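# Place the cover onto the gearbox and withdraw

## Task

Set the cover onto the gearbox, then open the gripper and move the arm away from it.

## Robot and tools

Robot: two arms, left_arm and right_arm, working together in a physics simulation. Each has six joints and a two-finger gripper. Three cameras provide images: cam_high (an overhead view), cam_left_wrist and cam_right_wrist, each 504x504 pixels. The job is to move the cover onto the gearbox, release it and pull the gripper away. Nothing may end up off the table. Occasionally a held part gets a short tug, or a loose part gets nudged.

Scene frame: the origin sits on the tabletop midway between the arms. +z is up, +x reaches out across the table, and left_arm is on the +y side. The arm names do not tell you which side of a picture an arm appears on. Every result has a state line of the form `left_arm: …` | `right_arm: …`. It reports each gripper's end_effector_position in metres and its end_effector_quat_wxyz, both in this frame. The reported position is the spot between the finger pads, about 1 cm short of the fingertips. It can be somewhat wrong, more so when the arm is stretched far out. The fingers point along the gripper's +z axis and close along its y axis.

Tool execute_actions takes "actions", a list holding zero or one item, plus an optional "pictures" boolean (images are sent unless you pass false).
- Empty list: nothing is commanded and the current state comes back.
- Motion: {"rows": [...], "steps": n}, with n from 1 to 15; it defaults to 15. One step lasts 1/30 s. Each row is used for one step, and the final row repeats if there are fewer rows than steps.
- Wait: {"steps": n} with no rows, n up to 300. It returns once n steps have passed since the previous result, and the time spent writing your reply counts toward that.
Every row is a single list of exactly 14 numbers covering both arms, even if only one arm moves. The order is: left_arm waist, shoulder, elbow, wrist pitch, wrist yaw, wrist roll, gripper opening, then the same seven for right_arm. The joint values are absolute target angles in radians, in the same form as the Joint positions line prints them. They are not offsets. Stated ranges for each arm are: waist -2.618 to 3.054, shoulder 0.000 to 3.142, elbow 0.000 to 3.142, wrist pitch -1.571 to 1.571, wrist yaw -1.571 to 1.571, wrist roll -2.094 to 2.094. A true joint end may sit up to 0.036 rad either side of its stated value. The whole call is rejected, and nothing is sent, if a target goes more than 0.036 rad beyond a stated end and is also farther out than that joint's last reported angle. A target past the real end is cut off at the end, and the result then says "joint sent to its limit". That message may refer to an earlier action that is still running. If the message is missing, that does not prove the joint has more room. The opening is an absolute value from -1 (closed) to +1 (fully open, a 0.094 m pad gap).

Motion limits: on every step each joint target is kept close to the measured angle. The allowed lead is 0.202 rad for the waist, 0.258 for the shoulder, 0.238 for the elbow, 0.573 for wrist pitch, and 0.522 for wrist yaw and roll. If the targets would carry a gripper more than 70 mm from where it is now, all of that arm's targets are pulled back proportionally. A large move therefore needs several calls. Between calls the arms keep heading for the last row you sent. They give up once everything has nearly stopped, including a slow or blocked motion, or once any step is HELD. After that only a new action makes them move on. Fingers that are mid-motion keep moving anyway.

Result lines:
- Joint positions and Joint velocities: one block per arm, listing the joints in order (rad, rad/s) followed by the pad gap (m, m/s).
- grip_measured: the finger opening on the command scale. Each gripper's reading has a fixed error of up to about 1 mm.
- HELD: marks steps on which all or part of your row was not sent.
- "joint command not followed": the clearance check changed or blocked joint targets. The rest of the row still took effect.
- MOTOR HOT: a motor has reached 75 °C.
- OVER-TEMPERATURE FAULT: an arm was stopped. At 90 °C the arm is halted for 10 s. At 100 °C it drops its load and goes limp until it cools.
Holding a load heats the motors, and this continues while you are thinking, so keep grasps short. Some heat remains when the next task begins.

Gripping: away from ±1, the fingers are driven to the point where grip_measured would equal your command. To hold something, keep commanding a value below the current grip_measured. About 0.03 lower gives a firm grip; a smaller difference gives a lighter one. Each pad pushes with at most about 50–62 N, and less on very thin parts. The pads can spike briefly when they first make contact.

Tool zoom_image: {"camera": name, "region": [x0, y0, x1, y1]}. Coordinates are pixels of that camera's latest image, with (0, 0) at the top-left. The region can be at most 504x504. It returns an enlarged crop.

Tool finished_scene: {"scene": n}, where n is the number of the current scene. It closes that scene for good, and the result says whether the goal was met. Use it only once the cover is resting on the gearbox, the gripper is open and the arm has moved away. The next task's description comes in its result. Replying with no tool call ends the run.

Avoid: arms bumping or pressing against each other, since that can end the scene. Also avoid dropping the part, letting it slip, slamming into things, and forcing the cover down hard. Move smoothly and promptly, because the simulation keeps running while you write.

Each tool is called after "Request:" as name([rows], argument=value, ...), one row to a line, values as JSON.

## Session

Request:
execute_actions(actions=[])

Scene clock: 0.00 s of 4500.00 s.
left_arm: end_effector_position=(+0.2198, -0.0976, +0.3318) grip_measured=+1.000 end_effector_quat_wxyz=(+0.634, +0.759, +0.130, +0.069) | right_arm: end_effector_position=(+0.3560, -0.2761, +0.3015) grip_measured=+1.000 end_effector_quat_wxyz=(+0.259, +0.174, +0.940, +0.135)
Joint positions: left_arm=[-1.332  1.51   1.255  0.066  0.148  1.537  0.094] | right_arm=[-0.042  1.367  1.681 -1.355 -0.279  0.222  0.094]
Joint velocities: left_arm=[-0.002  0.002 -0.002  0.037 -0.037 -0.037  0.   ] | right_arm=[-0.002 -0.017 -0.002  0.051 -0.066  0.022  0.   ]
Motor temperatures (°C, as the motors report them): left_arm=[29 28 27 30 29 30] | right_arm=[30 29 30 27 27 30]

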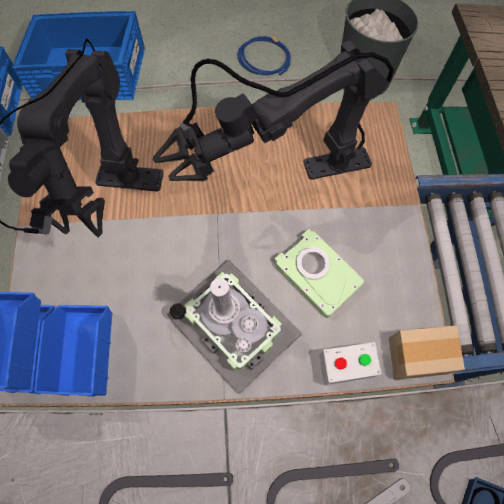

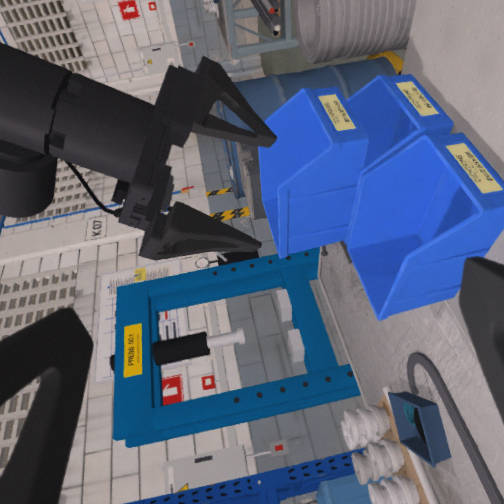

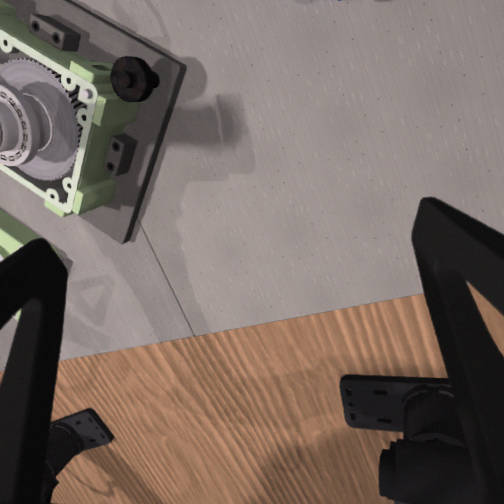

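Request:
zoom_image(camera="cam_high", region=[150, 210, 390, 400])

Request:
execute_actions([
  {"rows":[[-0.4,1.5,1.255,-0.6,0,0,1,-0.042,1.367,1.681,-1.355,0,0,1]]},
], pictures=false)

Request:
execute_actions([
  {"rows":[[-0.3,1.4,1.4,-1.3,0,0,1,0,1.0,1.0,-1.2,0,0,1]]},
], pictures=false)

Request:
execute_actions([
  {"steps":60},
])

Region (150, 210, 390, 400) of cam_high's 504x504 image, scaled by 2.100, with more detail than that image has; it fills the top 399 rows of this view, and the rest is white.

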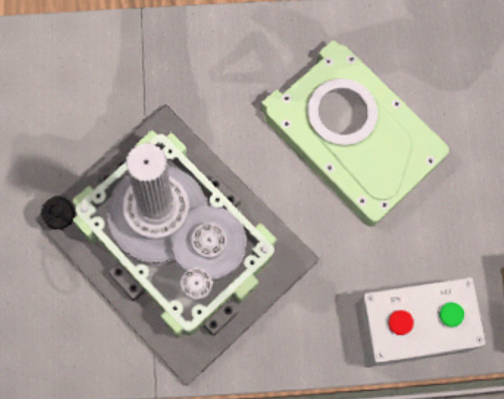

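Scene clock: 2.23 s of 4500.00 s.
left_arm: end_effector_position=(+0.4183, +0.1539, +0.2098) grip_measured=+1.000 end_effector_quat_wxyz=(+0.400, +0.469, +0.787, -0.000) | right_arm: end_effector_position=(+0.3494, -0.3216, +0.2955) grip_measured=+1.000 end_effector_quat_wxyz=(+0.261, +0.110, +0.959, -0.019)
Joint positions: left_arm=[-0.686  1.508  1.255 -0.495  0.031  0.565  0.094] | right_arm=[-0.04   1.367  1.681 -1.355 -0.015  0.014  0.094]
Joint velocities: left_arm=[ 1.722 -0.012 -0.002 -0.403 -0.154 -2.484  0.   ] | right_arm=[ 0.012 -0.012 -0.027  0.022  0.139 -0.081  0.   ]
Motor temperatures (°C, as the motors report them): left_arm=[29 29 28 31 29 30] | right_arm=[30 29 31 28 27 30]
Steps of this call (steps 1 to 52: nothing new was sent; steps 53 to 67: all 15 steps of this action). Readings (joint positions):
53: left_arm=[-1.323 1.510 1.255 0.041 0.145 1.499] | right_arm=[-0.040 1.367 1.681 -1.355 -0.244 0.191]
54: left_arm=[-1.303 1.507 1.255 -0.005 0.140 1.448] | right_arm=[-0.040 1.367 1.681 -1.355 -0.195 0.154]
56: left_arm=[-1.238 1.507 1.255 -0.110 0.118 1.346] | right_arm=[-0.040 1.367 1.681 -1.355 -0.124 0.100]
60: left_arm=[-1.073 1.508 1.255 -0.303 0.076 1.107] | right_arm=[-0.040 1.367 1.681 -1.355 -0.053 0.045]
67: the state above

Scene clock: 2.73 s of 4500.00 s.
left_arm: end_effector_position=(+0.3305, +0.3366, +0.1911) grip_measured=+1.000 end_effector_quat_wxyz=(+0.145, +0.072, +0.987, -0.001) | right_arm: end_effector_position=(+0.2513, -0.2945, +0.1627) grip_measured=+1.000 end_effector_quat_wxyz=(+0.162, +0.094, +0.982, -0.011)
Joint positions: left_arm=[-0.298  1.411  1.369 -1.238 -0.007  0.039  0.094] | right_arm=[-0.007  1.01   0.994 -1.228 -0.007  0.006  0.094]
Joint velocities: left_arm=[ 0.017 -0.007  0.007 -0.403  0.022 -0.242  0.   ] | right_arm=[ 0.002 -0.007 -0.017  0.066 -0.022 -0.051  0.   ]
Motor temperatures (°C, as the motors report them): left_arm=[29 29 28 31 29 30] | right_arm=[30 29 31 28 27 30]
Steps of this call (steps 1 to 15: all 15 steps of this action). Readings (joint positions):
1: left_arm=[-0.628 1.507 1.267 -0.542 0.023 0.496] | right_arm=[-0.036 1.336 1.637 -1.309 -0.011 0.013]
2: left_arm=[-0.575 1.504 1.284 -0.612 0.017 0.435] | right_arm=[-0.026 1.275 1.549 -1.253 -0.009 0.011]
4: left_arm=[-0.478 1.486 1.312 -0.742 0.012 0.334] | right_arm=[-0.010 1.127 1.378 -1.230 -0.009 0.009]
8: left_arm=[-0.322 1.440 1.356 -1.011 -0.003 0.164] | right_arm=[-0.007 0.965 1.099 -1.233 -0.008 0.007]
15: the state above

Scene clock: 4.73 s of 4500.00 s.
left_arm: end_effector_position=(+0.3196, +0.3378, +0.1881) grip_measured=+1.000 end_effector_quat_wxyz=(+0.123, +0.056, +0.991, -0.003) | right_arm: end_effector_position=(+0.2540, -0.2951, +0.1637) grip_measured=+1.000 end_effector_quat_wxyz=(+0.168, +0.093, +0.981, -0.012)
Joint positions: left_arm=[-0.298  1.411  1.369 -1.284 -0.007  0.007  0.094] | right_arm=[-0.007  1.01   0.994 -1.217 -0.007  0.006  0.094]
Joint velocities: left_arm=[ 0.007 -0.007 -0.012 -0.022 -0.037 -0.051  0.   ] | right_arm=[ 0.002 -0.017  0.002  0.022 -0.037 -0.037  0.   ]
Motor temperatures (°C, as the motors report them): left_arm=[29 29 29 31 29 30] | right_arm=[30 29 31 28 27 30]
Steps of this call (steps 1 to 30: the robot went on to your last target; steps 31 to 60: nothing new was sent). Readings (joint positions):
1: left_arm=[-0.298 1.411 1.369 -1.249 -0.007 0.033] | right_arm=[-0.007 1.010 0.994 -1.226 -0.007 0.006]
2: left_arm=[-0.298 1.411 1.369 -1.257 -0.007 0.028] | right_arm=[-0.007 1.010 0.994 -1.224 -0.007 0.006]
4: left_arm=[-0.298 1.411 1.369 -1.269 -0.007 0.020] | right_arm=[-0.007 1.010 0.994 -1.221 -0.007 0.006]
8: left_arm=[-0.298 1.411 1.369 -1.279 -0.007 0.012] | right_arm=[-0.007 1.010 0.994 -1.218 -0.007 0.006]
60: the state above
All arms were judged still, so your last target was given up. Only a new action makes them travel on or press farther. Fingers that are still opening or closing keep moving.

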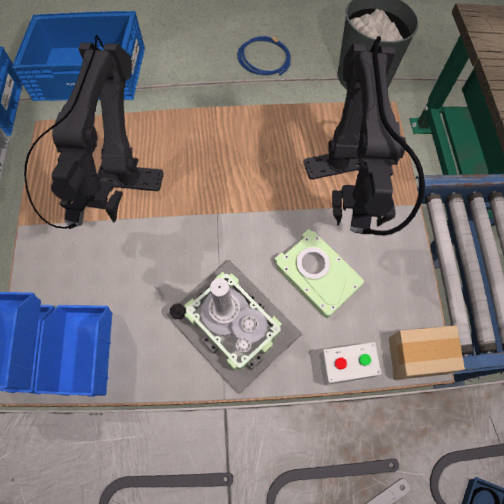

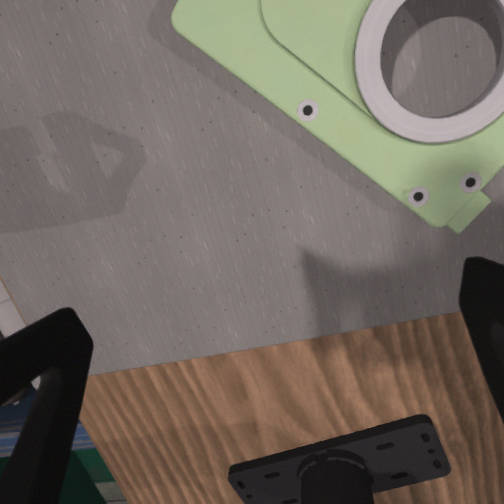

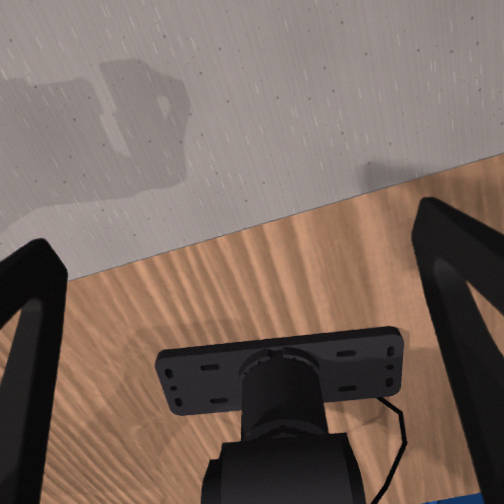

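Request:
execute_actions([
  {"rows":[[-0.53,1.85,1.76,-1.45,0,0,1,0,1.0,1.0,-1.2,0,0,1]]},
], pictures=false)

Request:
execute_actions([
  {"steps":20},
])

Scene clock: 8.80 s of 4500.00 s.
left_arm: end_effector_position=(+0.3675, +0.2475, +0.1459) grip_measured=+1.000 end_effector_quat_wxyz=(+0.003, +0.174, +0.985, -0.000) | right_arm: end_effector_position=(+0.2540, -0.2951, +0.1637) grip_measured=+1.000 end_effector_quat_wxyz=(+0.168, +0.093, +0.981, -0.012)
Joint positions: left_arm=[-0.536  1.879  1.734 -1.42  -0.     0.004  0.094] | right_arm=[-0.007  1.01   0.994 -1.217 -0.006  0.005  0.094]
Joint velocities: left_arm=[-0.017 -0.183  0.022 -0.125 -0.007 -0.022  0.   ] | right_arm=[-0.002  0.002  0.007 -0.037  0.081 -0.051  0.   ]
Motor temperatures (°C, as the motors report them): left_arm=[29 30 30 31 29 30] | right_arm=[30 29 31 28 27 30]
Steps of this call (steps 1 to 90: nothing new was sent; then 0.57 s passed at rest; steps 91 to 105: all 15 steps of this action). Readings (joint positions):
91: left_arm=[-0.322 1.443 1.409 -1.331 -0.020 0.005] | right_arm=[-0.007 1.010 0.994 -1.217 -0.007 0.006]
92: left_arm=[-0.373 1.506 1.489 -1.388 -0.026 0.004] | right_arm=[-0.007 1.010 0.994 -1.217 -0.007 0.006]
94: left_arm=[-0.475 1.659 1.644 -1.405 -0.017 0.004] | right_arm=[-0.007 1.010 0.994 -1.217 -0.006 0.005]
98: left_arm=[-0.538 1.865 1.734 -1.383 -0.000 0.004] | right_arm=[-0.007 1.010 0.994 -1.217 -0.006 0.005]
105: the state above

Scene clock: 9.47 s of 4500.00 s.
left_arm: end_effector_position=(+0.3642, +0.2487, +0.1495) grip_measured=+1.000 end_effector_quat_wxyz=(+0.002, +0.174, +0.985, -0.000) | right_arm: end_effector_position=(+0.2540, -0.2951, +0.1637) grip_measured=+1.000 end_effector_quat_wxyz=(+0.168, +0.093, +0.981, -0.012)
Joint positions: left_arm=[-0.536  1.868  1.734 -1.433 -0.     0.004  0.094] | right_arm=[-0.007  1.01   0.994 -1.217 -0.006  0.005  0.094]
Joint velocities: left_arm=[ 0.007  0.017  0.002 -0.037 -0.022  0.022  0.   ] | right_arm=[-0.017 -0.002 -0.012  0.007  0.007 -0.037  0.   ]
Motor temperatures (°C, as the motors report them): left_arm=[29 30 30 31 29 30] | right_arm=[30 29 31 28 27 30]
Steps of this call (steps 1 to 20: the robot went on to your last target). Readings (joint positions):
1: left_arm=[-0.536 1.874 1.734 -1.423 -0.000 0.004] | right_arm=[-0.007 1.010 0.994 -1.217 -0.006 0.005]
2: left_arm=[-0.536 1.870 1.734 -1.426 -0.000 0.004] | right_arm=[-0.007 1.010 0.994 -1.217 -0.006 0.005]
4: left_arm=[-0.536 1.868 1.734 -1.430 -0.000 0.004] | right_arm=[-0.007 1.010 0.994 -1.217 -0.006 0.005]
8: left_arm=[-0.536 1.868 1.734 -1.432 -0.000 0.004] | right_arm=[-0.007 1.010 0.994 -1.217 -0.006 0.005]
20: the state above

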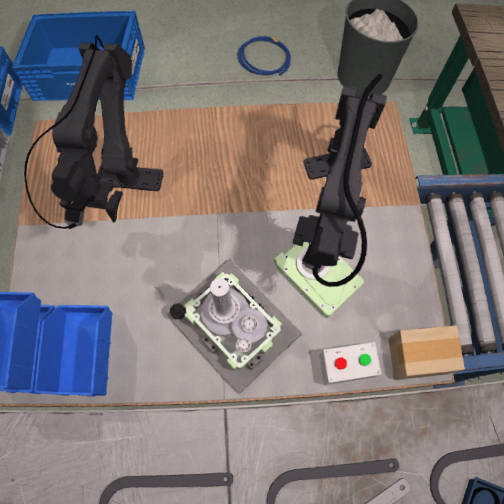

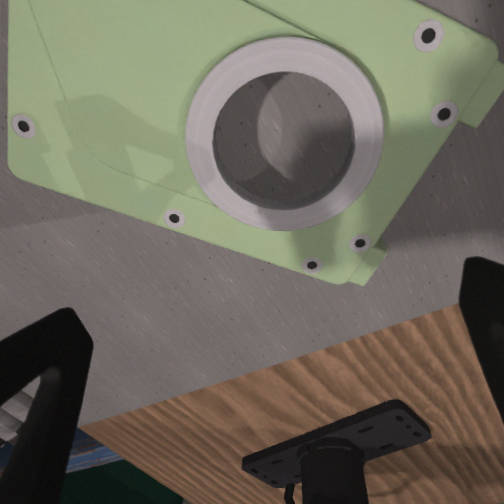

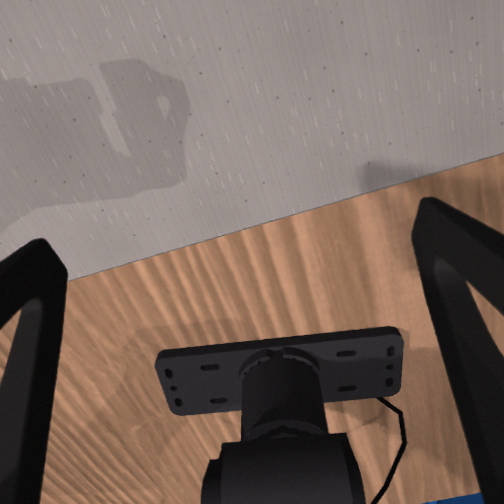

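Request:
execute_actions([
  {"rows":[[-0.53,1.6,1.5,-1.0,0,0,1,0,1.0,1.0,-1.2,0,0,1],[-0.53,1.4,1.3,-0.7,0,0,1,0,1.0,1.0,-1.2,0,0,1],[-0.53,1.2,1.0,-0.4,0,0,1,0,1.0,1.0,-1.2,0,0,1],[-0.53,1.0,0.8,-0.1,0,0,1,0,1.0,1.0,-1.2,0,0,1],[-0.53,1.0,0.8,-0.1,0,0,1,0,1.0,1.0,-1.2,0,0,1],[-0.53,1.0,0.8,-0.1,0,0,1,0,1.0,1.0,-1.2,0,0,1],[-0.53,1.0,0.8,-0.1,0,0,1,0,1.0,1.0,-1.2,0,0,1],[-0.53,1.0,0.8,-0.1,0,0,1,0,1.0,1.0,-1.2,0,0,1],[-0.53,0.7,0.15,0.5,0,0,1,0,1.0,1.0,-1.2,0,0,1]]},
], pictures=false)

Request:
execute_actions([
  {"steps":40},
])

Scene clock: 12.10 s of 4500.00 s.
left_arm: end_effector_position=(+0.3354, +0.2591, +0.3022) grip_measured=+1.000 end_effector_quat_wxyz=(+0.693, +0.124, +0.700, -0.120) | right_arm: end_effector_position=(+0.2540, -0.2951, +0.1637) grip_measured=+1.000 end_effector_quat_wxyz=(+0.168, +0.093, +0.981, -0.012)
Joint positions: left_arm=[-0.536  0.7    0.525  0.163 -0.     0.004  0.094] | right_arm=[-0.007  1.01   0.994 -1.217 -0.006  0.005  0.094]
Joint velocities: left_arm=[-0.012 -0.989 -1.951  3.128 -0.081 -0.037  0.   ] | right_arm=[-0.007 -0.012 -0.022  0.007 -0.022 -0.022  0.   ]
Motor temperatures (°C, as the motors report them): left_arm=[29 31 30 31 29 30] | right_arm=[30 29 32 28 27 30]
Steps of this call (steps 1 to 15: the robot went on to your last target; steps 16 to 64: nothing new was sent; steps 65 to 79: all 15 steps of this action). Readings (joint positions):
65: left_arm=[-0.536 1.834 1.686 -1.365 -0.000 0.004] | right_arm=[-0.007 1.010 0.994 -1.217 -0.006 0.005]
66: left_arm=[-0.536 1.771 1.591 -1.249 -0.000 0.004] | right_arm=[-0.007 1.010 0.994 -1.217 -0.006 0.005]
68: left_arm=[-0.536 1.620 1.411 -1.038 -0.000 0.004] | right_arm=[-0.007 1.010 0.994 -1.217 -0.006 0.005]
72: left_arm=[-0.536 1.271 1.075 -0.610 -0.000 0.004] | right_arm=[-0.007 1.010 0.994 -1.217 -0.006 0.005]
79: the state above

Scene clock: 13.43 s of 4500.00 s.
left_arm: end_effector_position=(+0.3226, +0.2637, +0.1801) grip_measured=+1.000 end_effector_quat_wxyz=(+0.659, +0.130, +0.732, -0.114) | right_arm: end_effector_position=(+0.2540, -0.2951, +0.1637) grip_measured=+1.000 end_effector_quat_wxyz=(+0.168, +0.093, +0.981, -0.012)
Joint positions: left_arm=[-0.536  0.71   0.129  0.476 -0.     0.004  0.094] | right_arm=[-0.007  1.01   0.994 -1.217 -0.006  0.005  0.094]
Joint velocities: left_arm=[-0.012 -0.007 -0.002 -0.066 -0.051 -0.007  0.   ] | right_arm=[-0.007 -0.002 -0.007 -0.007 -0.007 -0.007  0.   ]
Motor temperatures (°C, as the motors report them): left_arm=[29 31 31 32 29 30] | right_arm=[30 29 32 28 27 30]
Steps of this call (steps 1 to 40: the robot went on to your last target). Readings (joint positions):
1: left_arm=[-0.536 0.679 0.458 0.256 -0.000 0.004] | right_arm=[-0.007 1.010 0.994 -1.217 -0.006 0.005]
2: left_arm=[-0.536 0.675 0.390 0.329 -0.000 0.004] | right_arm=[-0.007 1.010 0.994 -1.217 -0.006 0.005]
4: left_arm=[-0.536 0.682 0.255 0.395 -0.000 0.004] | right_arm=[-0.007 1.010 0.994 -1.217 -0.006 0.005]
8: left_arm=[-0.536 0.710 0.130 0.390 -0.000 0.004] | right_arm=[-0.007 1.010 0.994 -1.217 -0.006 0.005]
40: the state above

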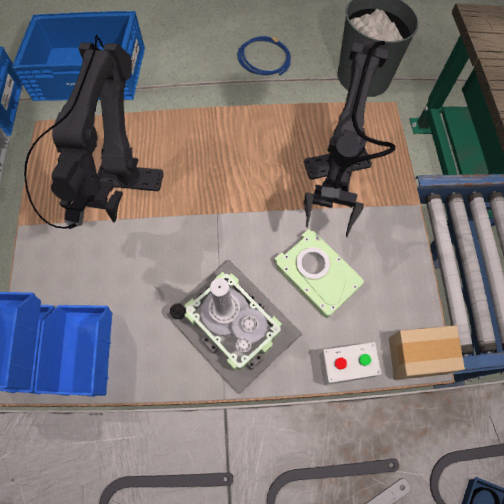

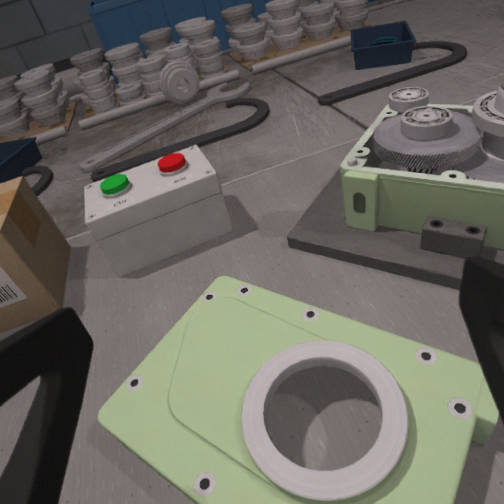

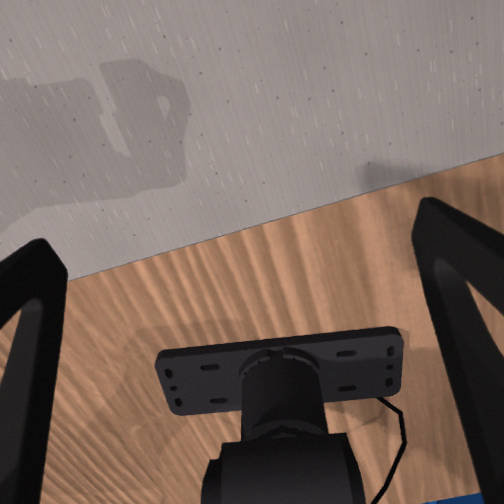

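Request:
execute_actions([
  {"rows":[[-0.95,0.7,0.15,0.75,0,0,1,0,1.0,1.0,-1.2,0,0,1]]},
], pictures=false)

Request:
execute_actions([
  {"steps":15},
])

Scene clock: 15.77 s of 4500.00 s.
left_arm: end_effector_position=(+0.2576, +0.1589, +0.2407) grip_measured=+1.000 end_effector_quat_wxyz=(+0.702, +0.244, +0.609, -0.277) | right_arm: end_effector_position=(+0.2540, -0.2951, +0.1637) grip_measured=+1.000 end_effector_quat_wxyz=(+0.168, +0.093, +0.981, -0.012)
Joint positions: left_arm=[-0.941  0.71   0.129  0.72   0.006  0.003  0.094] | right_arm=[-0.007  1.01   0.994 -1.217 -0.006  0.005  0.094]
Joint velocities: left_arm=[-0.002  0.007 -0.007  0.051  0.022 -0.007  0.   ] | right_arm=[ 0.007 -0.012  0.002 -0.066 -0.081  0.022  0.   ]
Motor temperatures (°C, as the motors report them): left_arm=[29 31 31 33 29 30] | right_arm=[30 29 32 28 27 30]
Steps of this call (steps 1 to 15: the robot went on to your last target; steps 16 to 55: nothing new was sent; steps 56 to 70: all 15 steps of this action). Readings (joint positions):
56: left_arm=[-0.566 0.710 0.129 0.497 -0.017 0.003] | right_arm=[-0.007 1.010 0.994 -1.217 -0.006 0.005]
57: left_arm=[-0.633 0.710 0.129 0.529 -0.020 0.003] | right_arm=[-0.007 1.010 0.994 -1.217 -0.006 0.005]
59: left_arm=[-0.780 0.710 0.129 0.609 -0.014 0.003] | right_arm=[-0.007 1.010 0.994 -1.217 -0.006 0.005]
63: left_arm=[-0.938 0.710 0.129 0.685 0.006 0.003] | right_arm=[-0.007 1.010 0.994 -1.217 -0.006 0.005]
70: the state above

Scene clock: 16.27 s of 4500.00 s.
left_arm: end_effector_position=(+0.2575, +0.1590, +0.2422) grip_measured=+1.000 end_effector_quat_wxyz=(+0.703, +0.243, +0.607, -0.278) | right_arm: end_effector_position=(+0.2540, -0.2951, +0.1637) grip_measured=+1.000 end_effector_quat_wxyz=(+0.168, +0.093, +0.981, -0.012)
Joint positions: left_arm=[-0.941  0.71   0.129  0.726  0.006  0.003  0.094] | right_arm=[-0.007  1.01   0.994 -1.217 -0.006  0.005  0.094]
Joint velocities: left_arm=[-0.002 -0.002  0.002 -0.037 -0.022 -0.022  0.   ] | right_arm=[-0.022 -0.017  0.002 -0.037  0.022 -0.022  0.   ]
Motor temperatures (°C, as the motors report them): left_arm=[29 31 31 33 29 30] | right_arm=[30 29 32 28 27 30]
Steps of this call (steps 1 to 15: the robot went on to your last target). Readings (joint positions):
1: left_arm=[-0.941 0.710 0.129 0.722 0.006 0.003] | right_arm=[-0.007 1.010 0.994 -1.217 -0.006 0.005]
2: left_arm=[-0.941 0.710 0.129 0.723 0.006 0.003] | right_arm=[-0.007 1.010 0.994 -1.217 -0.006 0.005]
4: left_arm=[-0.941 0.710 0.129 0.724 0.006 0.003] | right_arm=[-0.007 1.010 0.994 -1.217 -0.006 0.005]
8: left_arm=[-0.941 0.710 0.129 0.725 0.006 0.003] | right_arm=[-0.007 1.010 0.994 -1.217 -0.006 0.005]
15: the state above
All arms were judged still, so your last target was given up. Only a new action makes them travel on or press farther. Fingers that are still opening or closing keep moving.

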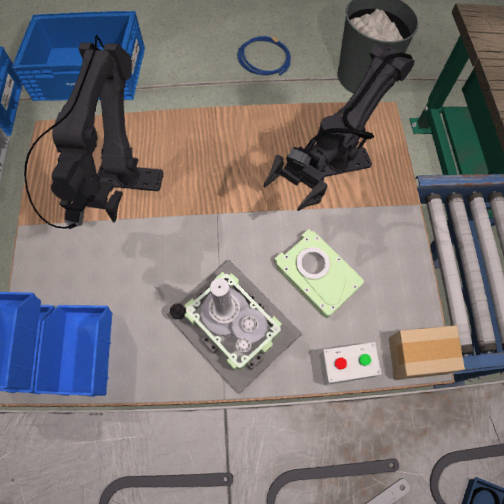

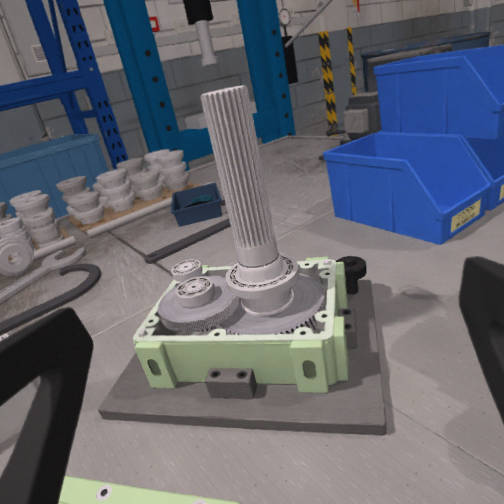

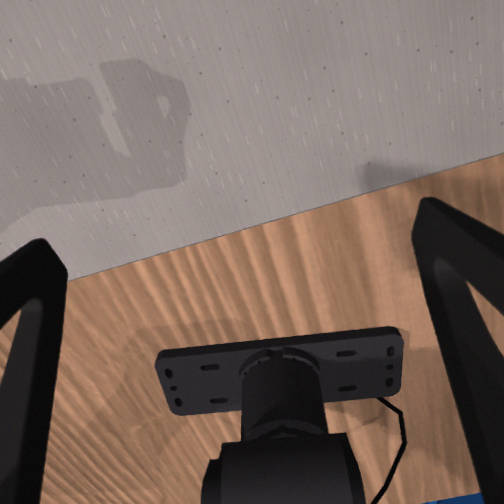

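Request:
execute_actions([
  {"rows":[[-0.8,0.85,0.25,0.65,0.15,0.1,1,0,1.0,1.0,-1.2,0,0,1],[-0.65,1.0,0.32,0.58,0.3,0.2,1,0,1.0,1.0,-1.2,0,0,1],[-0.65,1.0,0.32,0.58,0.3,0.2,1,0,1.0,1.0,-1.2,0,0,1],[-0.5,1.15,0.38,0.5,0.45,0.25,1,0,1.0,1.0,-1.2,0,0,1],[-0.5,1.15,0.38,0.5,0.45,0.25,1,0,1.0,1.0,-1.2,0,0,1],[-0.4,1.27,0.43,0.46,0.52,0.3,1,0,1.0,1.0,-1.2,0,0,1],[-0.4,1.27,0.43,0.46,0.52,0.3,1,0,1.0,1.0,-1.2,0,0,1],[-0.32,1.365,0.46,0.43,0.58,0.32,1,0,1.0,1.0,-1.2,0,0,1]]},
], pictures=false)

Request:
execute_actions([
  {"steps":20},
])

Scene clock: 23.43 s of 4500.00 s.
left_arm: end_effector_position=(+0.3812, +0.2330, +0.1066) grip_measured=+1.000 end_effector_quat_wxyz=(+0.511, +0.302, +0.785, -0.178) | right_arm: end_effector_position=(+0.2540, -0.2951, +0.1637) grip_measured=+1.000 end_effector_quat_wxyz=(+0.168, +0.093, +0.981, -0.012)
Joint positions: left_arm=[-0.321  1.382  0.433  0.452  0.516  0.293  0.094] | right_arm=[-0.007  1.01   0.994 -1.217 -0.006  0.005  0.094]
Joint velocities: left_arm=[-0.007 -0.002  0.002  0.022  0.418  0.11   0.   ] | right_arm=[ 0.007 -0.002 -0.002 -0.081 -0.066  0.007  0.   ]
Motor temperatures (°C, as the motors report them): left_arm=[29 30 32 35 29 30] | right_arm=[30 29 32 28 27 30]
Steps of this call (steps 1 to 90: nothing new was sent; then 3.67 s passed at rest; steps 91 to 105: all 15 steps of this action). Readings (joint positions):
91: left_arm=[-0.919 0.726 0.140 0.720 0.035 0.016] | right_arm=[-0.007 1.010 0.994 -1.217 -0.006 0.005]
92: left_arm=[-0.860 0.785 0.178 0.704 0.087 0.048] | right_arm=[-0.007 1.010 0.994 -1.217 -0.006 0.005]
94: left_arm=[-0.717 0.950 0.279 0.668 0.189 0.109] | right_arm=[-0.007 1.010 0.994 -1.217 -0.006 0.005]
98: left_arm=[-0.446 1.245 0.412 0.583 0.381 0.216] | right_arm=[-0.007 1.010 0.994 -1.217 -0.006 0.005]
105: the state above

Scene clock: 24.10 s of 4500.00 s.
left_arm: end_effector_position=(+0.3758, +0.2262, +0.1077) grip_measured=+1.000 end_effector_quat_wxyz=(+0.509, +0.321, +0.775, -0.194) | right_arm: end_effector_position=(+0.2540, -0.2951, +0.1637) grip_measured=+1.000 end_effector_quat_wxyz=(+0.168, +0.093, +0.981, -0.012)
Joint positions: left_arm=[-0.321  1.382  0.433  0.447  0.565  0.314  0.094] | right_arm=[-0.007  1.01   0.994 -1.217 -0.006  0.005  0.094]
Joint velocities: left_arm=[ 0.002 -0.002 -0.012 -0.051  0.037  0.051  0.   ] | right_arm=[-0.002 -0.022 -0.002 -0.007  0.022  0.007  0.   ]
Motor temperatures (°C, as the motors report them): left_arm=[29 30 32 35 29 30] | right_arm=[30 29 32 28 27 30]
Steps of this call (steps 1 to 20: the robot went on to your last target). Readings (joint positions):
1: left_arm=[-0.321 1.382 0.433 0.451 0.527 0.297] | right_arm=[-0.007 1.010 0.994 -1.217 -0.006 0.005]
2: left_arm=[-0.321 1.382 0.433 0.450 0.535 0.301] | right_arm=[-0.007 1.010 0.994 -1.217 -0.006 0.005]
4: left_arm=[-0.321 1.382 0.433 0.449 0.546 0.306] | right_arm=[-0.007 1.010 0.994 -1.217 -0.006 0.005]
8: left_arm=[-0.321 1.382 0.433 0.447 0.558 0.311] | right_arm=[-0.007 1.010 0.994 -1.217 -0.006 0.005]
20: the state above

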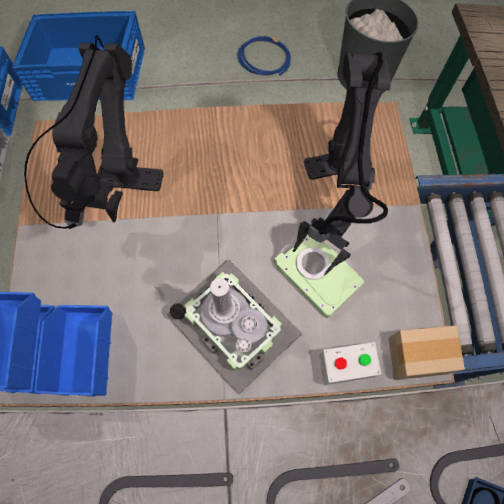

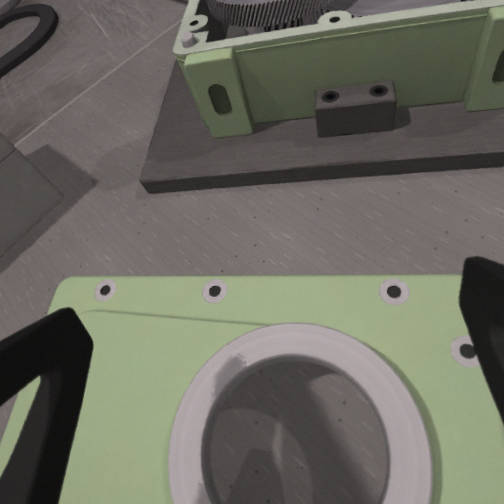

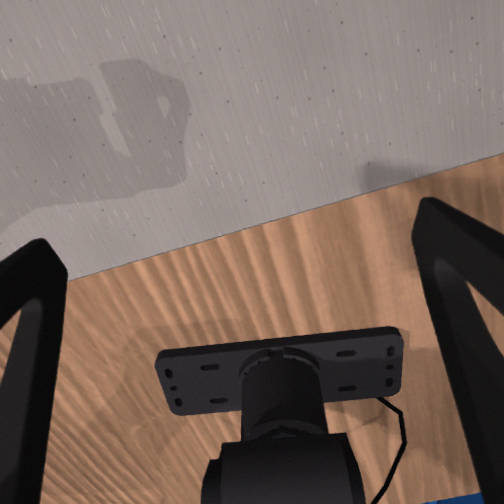

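Request:
execute_actions([
  {"rows":[[-0.32,1.40,0.44,0.5,0.58,0.32,1,0,1.0,1.0,-1.2,0,0,1],[-0.32,1.43,0.425,0.55,0.58,0.32,1,0,1.0,1.0,-1.2,0,0,1],[-0.32,1.46,0.41,0.6,0.58,0.32,1,0,1.0,1.0,-1.2,0,0,1],[-0.32,1.49,0.395,0.65,0.58,0.32,1,0,1.0,1.0,-1.2,0,0,1],[-0.32,1.52,0.38,0.7,0.58,0.32,1,0,1.0,1.0,-1.2,0,0,1],[-0.32,1.55,0.37,0.75,0.58,0.32,1,0,1.0,1.0,-1.2,0,0,1],[-0.32,1.57,0.36,0.795,0.58,0.32,1,0,1.0,1.0,-1.2,0,0,1],[-0.32,1.59,0.355,0.795,0.58,0.32,1,0,1.0,1.0,-1.2,0,0,1]]},
], pictures=false)

Request:
execute_actions([
  {"steps":15},
])

Scene clock: 25.53 s of 4500.00 s.
left_arm: end_effector_position=(+0.3787, +0.2254, +0.0669) grip_measured=+1.000 end_effector_quat_wxyz=(+0.512, +0.322, +0.772, -0.194) | right_arm: end_effector_position=(+0.2540, -0.2951, +0.1637) grip_measured=+1.000 end_effector_quat_wxyz=(+0.168, +0.093, +0.981, -0.012)
Joint positions: left_arm=[-0.321  1.594  0.363  0.737  0.567  0.315  0.094] | right_arm=[-0.007  1.01   0.994 -1.217 -0.006  0.005  0.094]
Joint velocities: left_arm=[-0.002 -0.012  0.002  0.271 -0.051 -0.007  0.   ] | right_arm=[-0.017 -0.017 -0.012 -0.081  0.037 -0.037  0.   ]
Motor temperatures (°C, as the motors report them): left_arm=[29 30 32 35 29 30] | right_arm=[30 29 32 29 27 30]
Steps of this call (steps 1 to 15: the robot went on to your last target; steps 16 to 28: nothing new was sent; steps 29 to 43: all 15 steps of this action). Readings (joint positions):
29: left_arm=[-0.321 1.383 0.433 0.450 0.565 0.314] | right_arm=[-0.007 1.010 0.994 -1.217 -0.006 0.005]
30: left_arm=[-0.321 1.390 0.433 0.463 0.566 0.314] | right_arm=[-0.007 1.010 0.994 -1.217 -0.006 0.005]
32: left_arm=[-0.321 1.427 0.432 0.519 0.567 0.314] | right_arm=[-0.007 1.010 0.994 -1.217 -0.006 0.005]
36: left_arm=[-0.321 1.542 0.394 0.662 0.567 0.315] | right_arm=[-0.007 1.010 0.994 -1.217 -0.006 0.005]
43: the state above

Scene clock: 26.03 s of 4500.00 s.
left_arm: end_effector_position=(+0.3824, +0.2250, +0.0740) grip_measured=+1.000 end_effector_quat_wxyz=(+0.527, +0.324, +0.762, -0.190) | right_arm: end_effector_position=(+0.2540, -0.2951, +0.1637) grip_measured=+1.000 end_effector_quat_wxyz=(+0.168, +0.093, +0.981, -0.012)
Joint positions: left_arm=[-0.321  1.594  0.363  0.773  0.567  0.315  0.094] | right_arm=[-0.007  1.01   0.994 -1.217 -0.006  0.005  0.094]
Joint velocities: left_arm=[-0.012 -0.012  0.012 -0.007 -0.022  0.007  0.   ] | right_arm=[-0.002  0.002 -0.002 -0.007 -0.037  0.022  0.   ]
Motor temperatures (°C, as the motors report them): left_arm=[29 30 32 35 29 30] | right_arm=[30 29 32 29 27 30]
Steps of this call (steps 1 to 15: the robot went on to your last target). Readings (joint positions):
1: left_arm=[-0.321 1.594 0.363 0.746 0.567 0.315] | right_arm=[-0.007 1.010 0.994 -1.217 -0.006 0.005]
2: left_arm=[-0.321 1.594 0.363 0.752 0.567 0.315] | right_arm=[-0.007 1.010 0.994 -1.217 -0.006 0.005]
4: left_arm=[-0.321 1.594 0.363 0.761 0.567 0.315] | right_arm=[-0.007 1.010 0.994 -1.217 -0.006 0.005]
8: left_arm=[-0.321 1.594 0.363 0.769 0.567 0.315] | right_arm=[-0.007 1.010 0.994 -1.217 -0.006 0.005]
15: the state above

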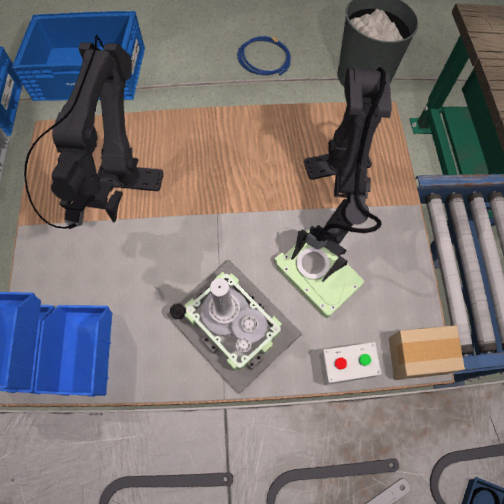

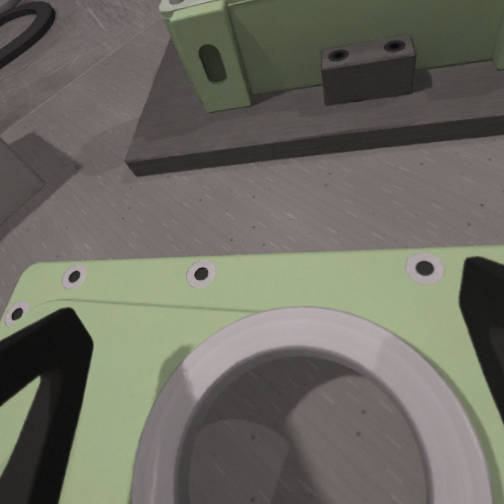

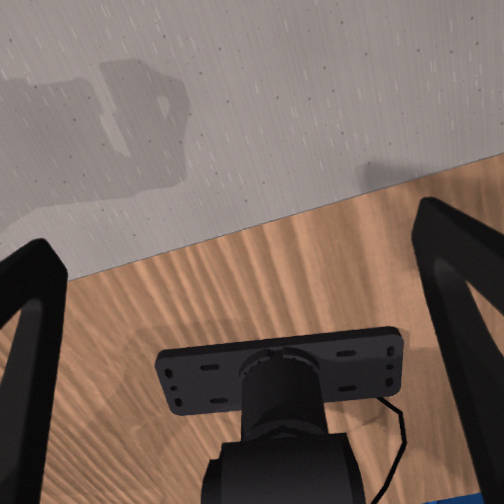

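Request:
execute_actions([
  {"rows":[[-0.30,1.59,0.33,0.81,0.6,0.32,1,0,1.0,1.0,-1.2,0,0,1],[-0.285,1.59,0.31,0.82,0.62,0.32,1,0,1.0,1.0,-1.2,0,0,1],[-0.27,1.59,0.29,0.83,0.635,0.32,1,0,1.0,1.0,-1.2,0,0,1],[-0.255,1.59,0.271,0.837,0.635,0.32,1,0,1.0,1.0,-1.2,0,0,1]]},
])

Scene clock: 29.67 s of 4500.00 s.
left_arm: end_effector_position=(+0.3637, +0.2392, +0.0585) grip_measured=+1.000 end_effector_quat_wxyz=(+0.515, +0.311, +0.773, -0.201) | right_arm: end_effector_position=(+0.2540, -0.2951, +0.1637) grip_measured=+1.000 end_effector_quat_wxyz=(+0.168, +0.093, +0.981, -0.012)
Joint positions: left_arm=[-0.265  1.594  0.283  0.814  0.617  0.315  0.094] | right_arm=[-0.007  1.01   0.994 -1.217 -0.006  0.005  0.094]
Joint velocities: left_arm=[-0.007 -0.002  0.002  0.007  0.051 -0.007  0.   ] | right_arm=[-0.007 -0.007  0.012 -0.051 -0.007  0.037  0.   ]
Motor temperatures (°C, as the motors report them): left_arm=[29 30 32 36 29 30] | right_arm=[30 29 32 29 27 30]
Steps of this call (steps 1 to 15: the robot went on to your last target; steps 16 to 90: nothing new was sent; then 0.13 s passed at rest; steps 91 to 105: all 15 steps of this action). Readings (joint positions):
91: left_arm=[-0.320 1.594 0.362 0.777 0.570 0.315] | right_arm=[-0.007 1.010 0.994 -1.217 -0.006 0.005]
92: left_arm=[-0.315 1.594 0.356 0.785 0.577 0.315] | right_arm=[-0.007 1.010 0.994 -1.217 -0.006 0.005]
94: left_arm=[-0.292 1.594 0.329 0.804 0.594 0.315] | right_arm=[-0.007 1.010 0.994 -1.217 -0.006 0.005]
98: left_arm=[-0.265 1.594 0.285 0.809 0.607 0.315] | right_arm=[-0.007 1.010 0.994 -1.217 -0.006 0.005]
105: the state above

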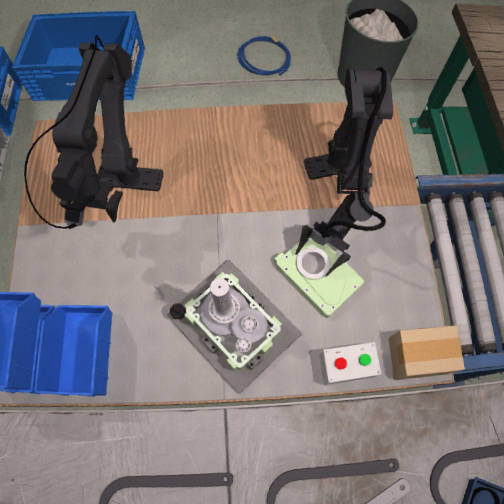

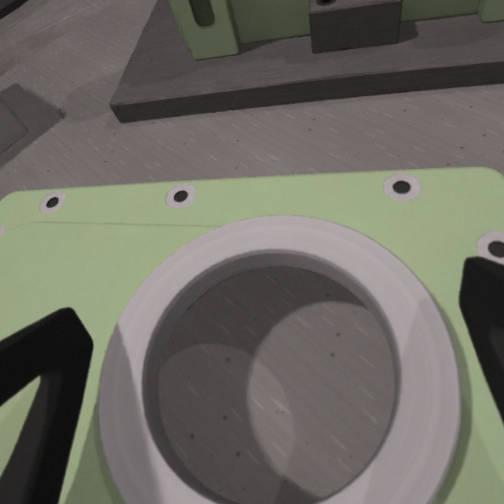

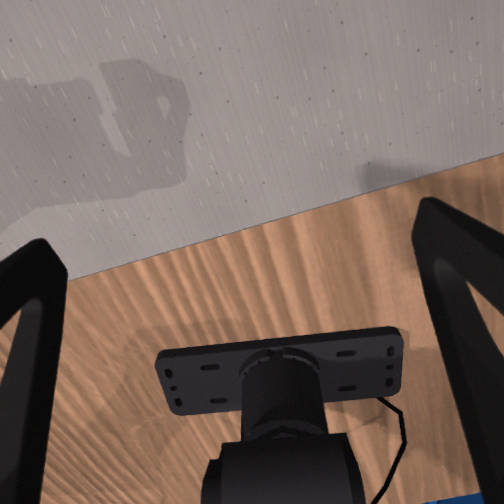

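Request:
execute_actions([
  {"rows":[[-0.255,1.61,0.27,0.86,0.635,0.32,1,0,1.0,1.0,-1.2,0,0,1],[-0.255,1.625,0.267,0.88,0.635,0.32,1,0,1.0,1.0,-1.2,0,0,1],[-0.255,1.64,0.264,0.9,0.635,0.32,1,0,1.0,1.0,-1.2,0,0,1],[-0.255,1.655,0.261,0.92,0.635,0.32,1,0,1.0,1.0,-1.2,0,0,1],[-0.255,1.665,0.259,0.934,0.635,0.32,1,0,1.0,1.0,-1.2,0,0,1],[-0.255,1.675,0.259,0.934,0.635,0.32,1,0,1.0,1.0,-1.2,0,0,1]]},
])

Scene clock: 31.03 s of 4500.00 s.
left_arm: end_effector_position=(+0.3682, +0.2382, +0.0534) grip_measured=+1.000 end_effector_quat_wxyz=(+0.524, +0.314, +0.766, -0.199) | right_arm: end_effector_position=(+0.2540, -0.2951, +0.1637) grip_measured=+1.000 end_effector_quat_wxyz=(+0.168, +0.093, +0.981, -0.012)
Joint positions: left_arm=[-0.265  1.667  0.283  0.909  0.622  0.316  0.094] | right_arm=[-0.007  1.01   0.994 -1.217 -0.006  0.005  0.094]
Joint velocities: left_arm=[ 0.012  0.007  0.007  0.022 -0.081 -0.051  0.   ] | right_arm=[ 0.017 -0.012  0.022  0.051 -0.081 -0.022  0.   ]
Motor temperatures (°C, as the motors report them): left_arm=[29 30 32 36 29 30] | right_arm=[30 29 32 29 27 30]
Steps of this call (steps 1 to 15: the robot went on to your last target; steps 16 to 26: nothing new was sent; steps 27 to 41: all 15 steps of this action). Readings (joint positions):
27: left_arm=[-0.265 1.595 0.283 0.819 0.620 0.315] | right_arm=[-0.007 1.010 0.994 -1.217 -0.006 0.005]
28: left_arm=[-0.265 1.599 0.283 0.827 0.621 0.315] | right_arm=[-0.007 1.010 0.994 -1.217 -0.006 0.005]
30: left_arm=[-0.265 1.619 0.283 0.852 0.621 0.315] | right_arm=[-0.007 1.010 0.994 -1.217 -0.006 0.005]
34: left_arm=[-0.265 1.664 0.283 0.889 0.622 0.316] | right_arm=[-0.007 1.010 0.994 -1.217 -0.006 0.005]
41: the state above

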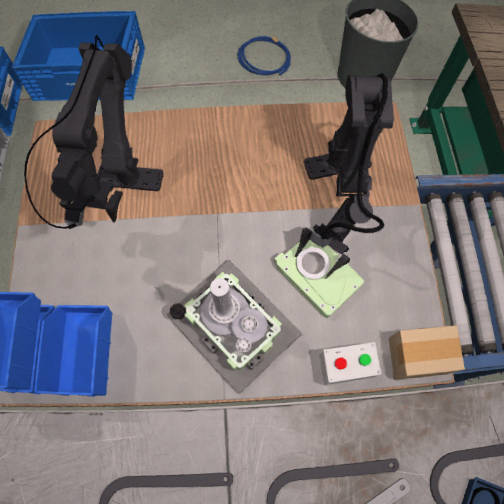

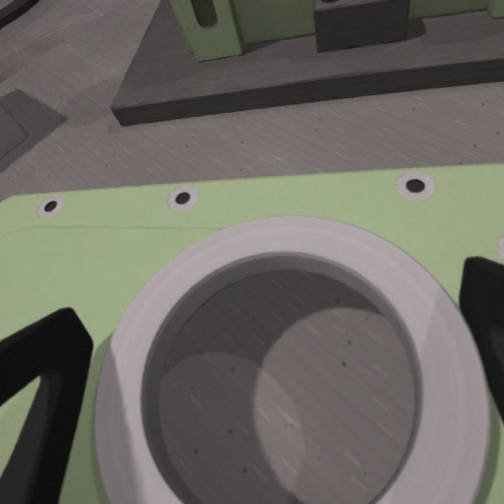

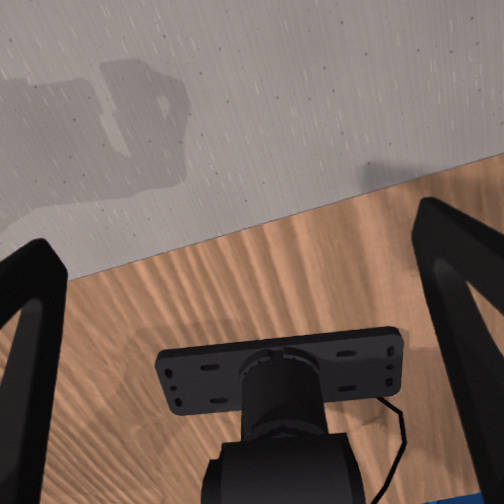

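Request:
execute_actions([
  {"rows":[[-0.255,1.675,0.245,0.934,0.635,0.32,1,0,1.0,1.0,-1.2,0,0,1]]},
])

Request:
zoom_image(camera="cam_high", region=[260, 200, 390, 320])

Scene clock: 32.10 s of 4500.00 s.
left_arm: end_effector_position=(+0.3633, +0.2385, +0.0504) grip_measured=+1.000 end_effector_quat_wxyz=(+0.521, +0.314, +0.768, -0.200) | right_arm: end_effector_position=(+0.2540, -0.2951, +0.1637) grip_measured=+1.000 end_effector_quat_wxyz=(+0.168, +0.093, +0.981, -0.012)
Joint positions: left_arm=[-0.265  1.667  0.265  0.921  0.622  0.317  0.094] | right_arm=[-0.007  1.01   0.994 -1.217 -0.006  0.005  0.094]
Joint velocities: left_arm=[-0.012 -0.007  0.002 -0.051 -0.007  0.022  0.   ] | right_arm=[-0.012 -0.022 -0.002  0.007 -0.051  0.007  0.   ]
Motor temperatures (°C, as the motors report them): left_arm=[29 30 31 36 29 30] | right_arm=[30 29 33 29 27 30]
Steps of this call (steps 1 to 15: the robot went on to your last target; steps 16 to 17: nothing new was sent; steps 18 to 32: all 15 steps of this action). Readings (joint positions):
18: left_arm=[-0.265 1.667 0.281 0.915 0.622 0.316] | right_arm=[-0.007 1.010 0.994 -1.217 -0.006 0.005]
19: left_arm=[-0.265 1.667 0.277 0.918 0.622 0.316] | right_arm=[-0.007 1.010 0.994 -1.217 -0.006 0.005]
21: left_arm=[-0.265 1.667 0.268 0.918 0.622 0.316] | right_arm=[-0.007 1.010 0.994 -1.217 -0.006 0.005]
25: left_arm=[-0.265 1.667 0.265 0.921 0.622 0.317] | right_arm=[-0.007 1.010 0.994 -1.217 -0.006 0.005]
32: the state above

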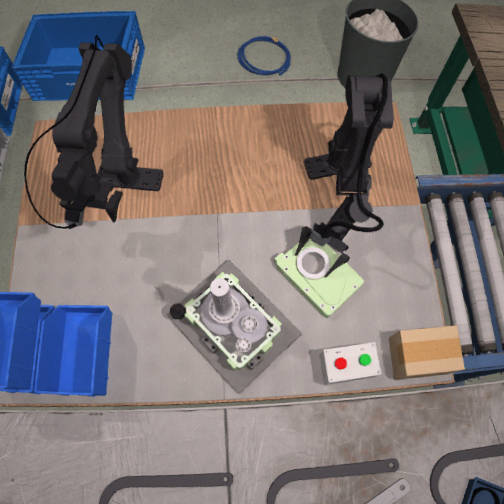

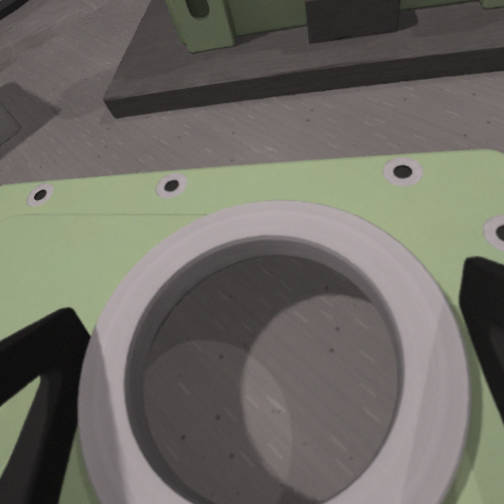

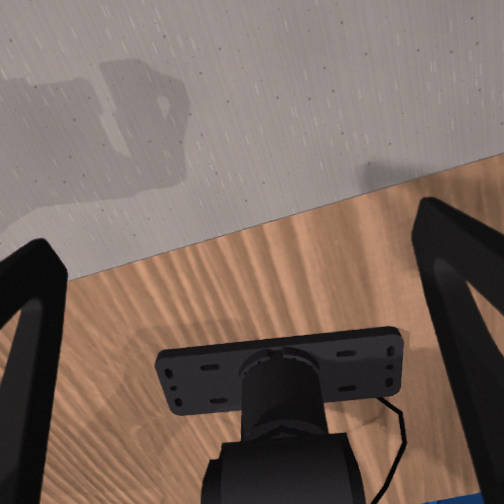

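Region (260, 200, 390, 320) of cam_high's 504x504 image, scaled by 3.877, with more detail than that image has; it fills the top 465 rows of this view, and the rest is white.

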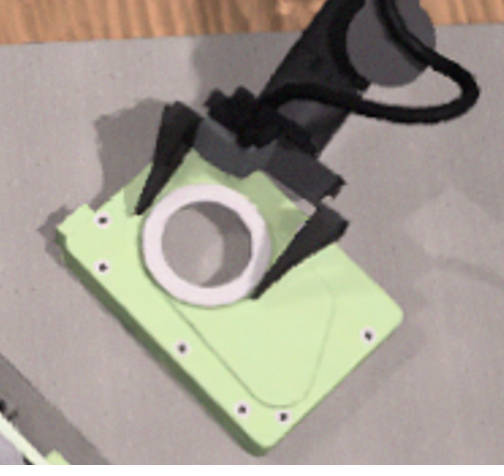

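Request:
execute_actions([
  {"rows":[[-0.245,1.675,0.245,0.934,0.635,0.32,1,0,1.0,1.0,-1.2,0,0,1],[-0.245,1.675,0.245,0.934,0.635,0.32,1,0,1.0,1.0,-1.2,0,0,1],[-0.245,1.675,0.245,0.934,0.635,0.32,1,0,1.0,1.0,-1.2,0,0,1],[-0.245,1.685,0.245,0.934,0.635,0.32,1,0,1.0,1.0,-1.2,0,0,1],[-0.245,1.70,0.245,0.934,0.635,0.32,1,0,1.0,1.0,-1.2,0,0,1]]},
])

Scene clock: 33.37 s of 4500.00 s.
left_arm: end_effector_position=(+0.3653, +0.2409, +0.0497) grip_measured=+1.000 end_effector_quat_wxyz=(+0.525, +0.313, +0.766, -0.197) | right_arm: end_effector_position=(+0.2540, -0.2951, +0.1637) grip_measured=+1.000 end_effector_quat_wxyz=(+0.168, +0.093, +0.981, -0.012)
Joint positions: left_arm=[-0.256  1.684  0.265  0.944  0.625  0.321  0.094] | right_arm=[-0.007  1.01   0.994 -1.217 -0.006  0.005  0.094]
Joint velocities: left_arm=[-0.012  0.007  0.017  0.037  0.007 -0.037  0.   ] | right_arm=[-0.002 -0.012 -0.017 -0.081  0.007  0.007  0.   ]
Motor temperatures (°C, as the motors report them): left_arm=[29 30 31 36 29 30] | right_arm=[30 29 33 29 27 30]
Steps of this call (steps 1 to 15: the robot went on to your last target; steps 16 to 23: nothing new was sent; steps 24 to 38: all 15 steps of this action). Readings (joint positions):
24: left_arm=[-0.264 1.667 0.265 0.921 0.623 0.317] | right_arm=[-0.007 1.010 0.994 -1.217 -0.006 0.005]
25: left_arm=[-0.261 1.667 0.265 0.921 0.623 0.317] | right_arm=[-0.007 1.010 0.994 -1.217 -0.006 0.005]
27: left_arm=[-0.257 1.667 0.265 0.921 0.623 0.317] | right_arm=[-0.007 1.010 0.994 -1.217 -0.006 0.005]
31: left_arm=[-0.256 1.681 0.265 0.940 0.625 0.320] | right_arm=[-0.007 1.010 0.994 -1.217 -0.006 0.005]
38: the state above

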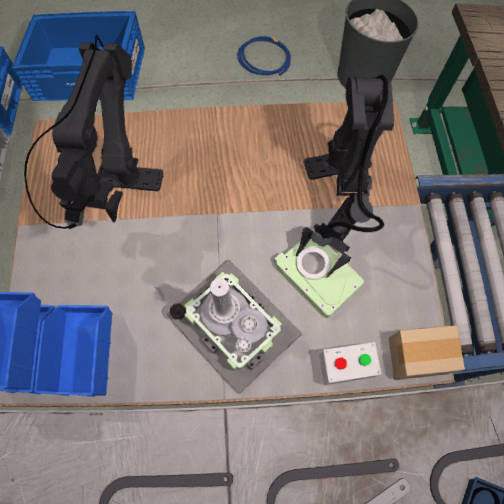

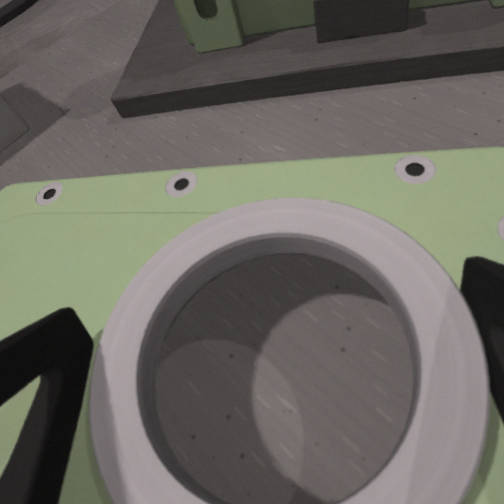

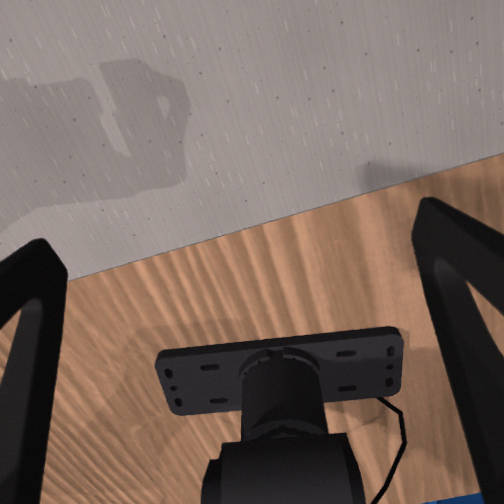

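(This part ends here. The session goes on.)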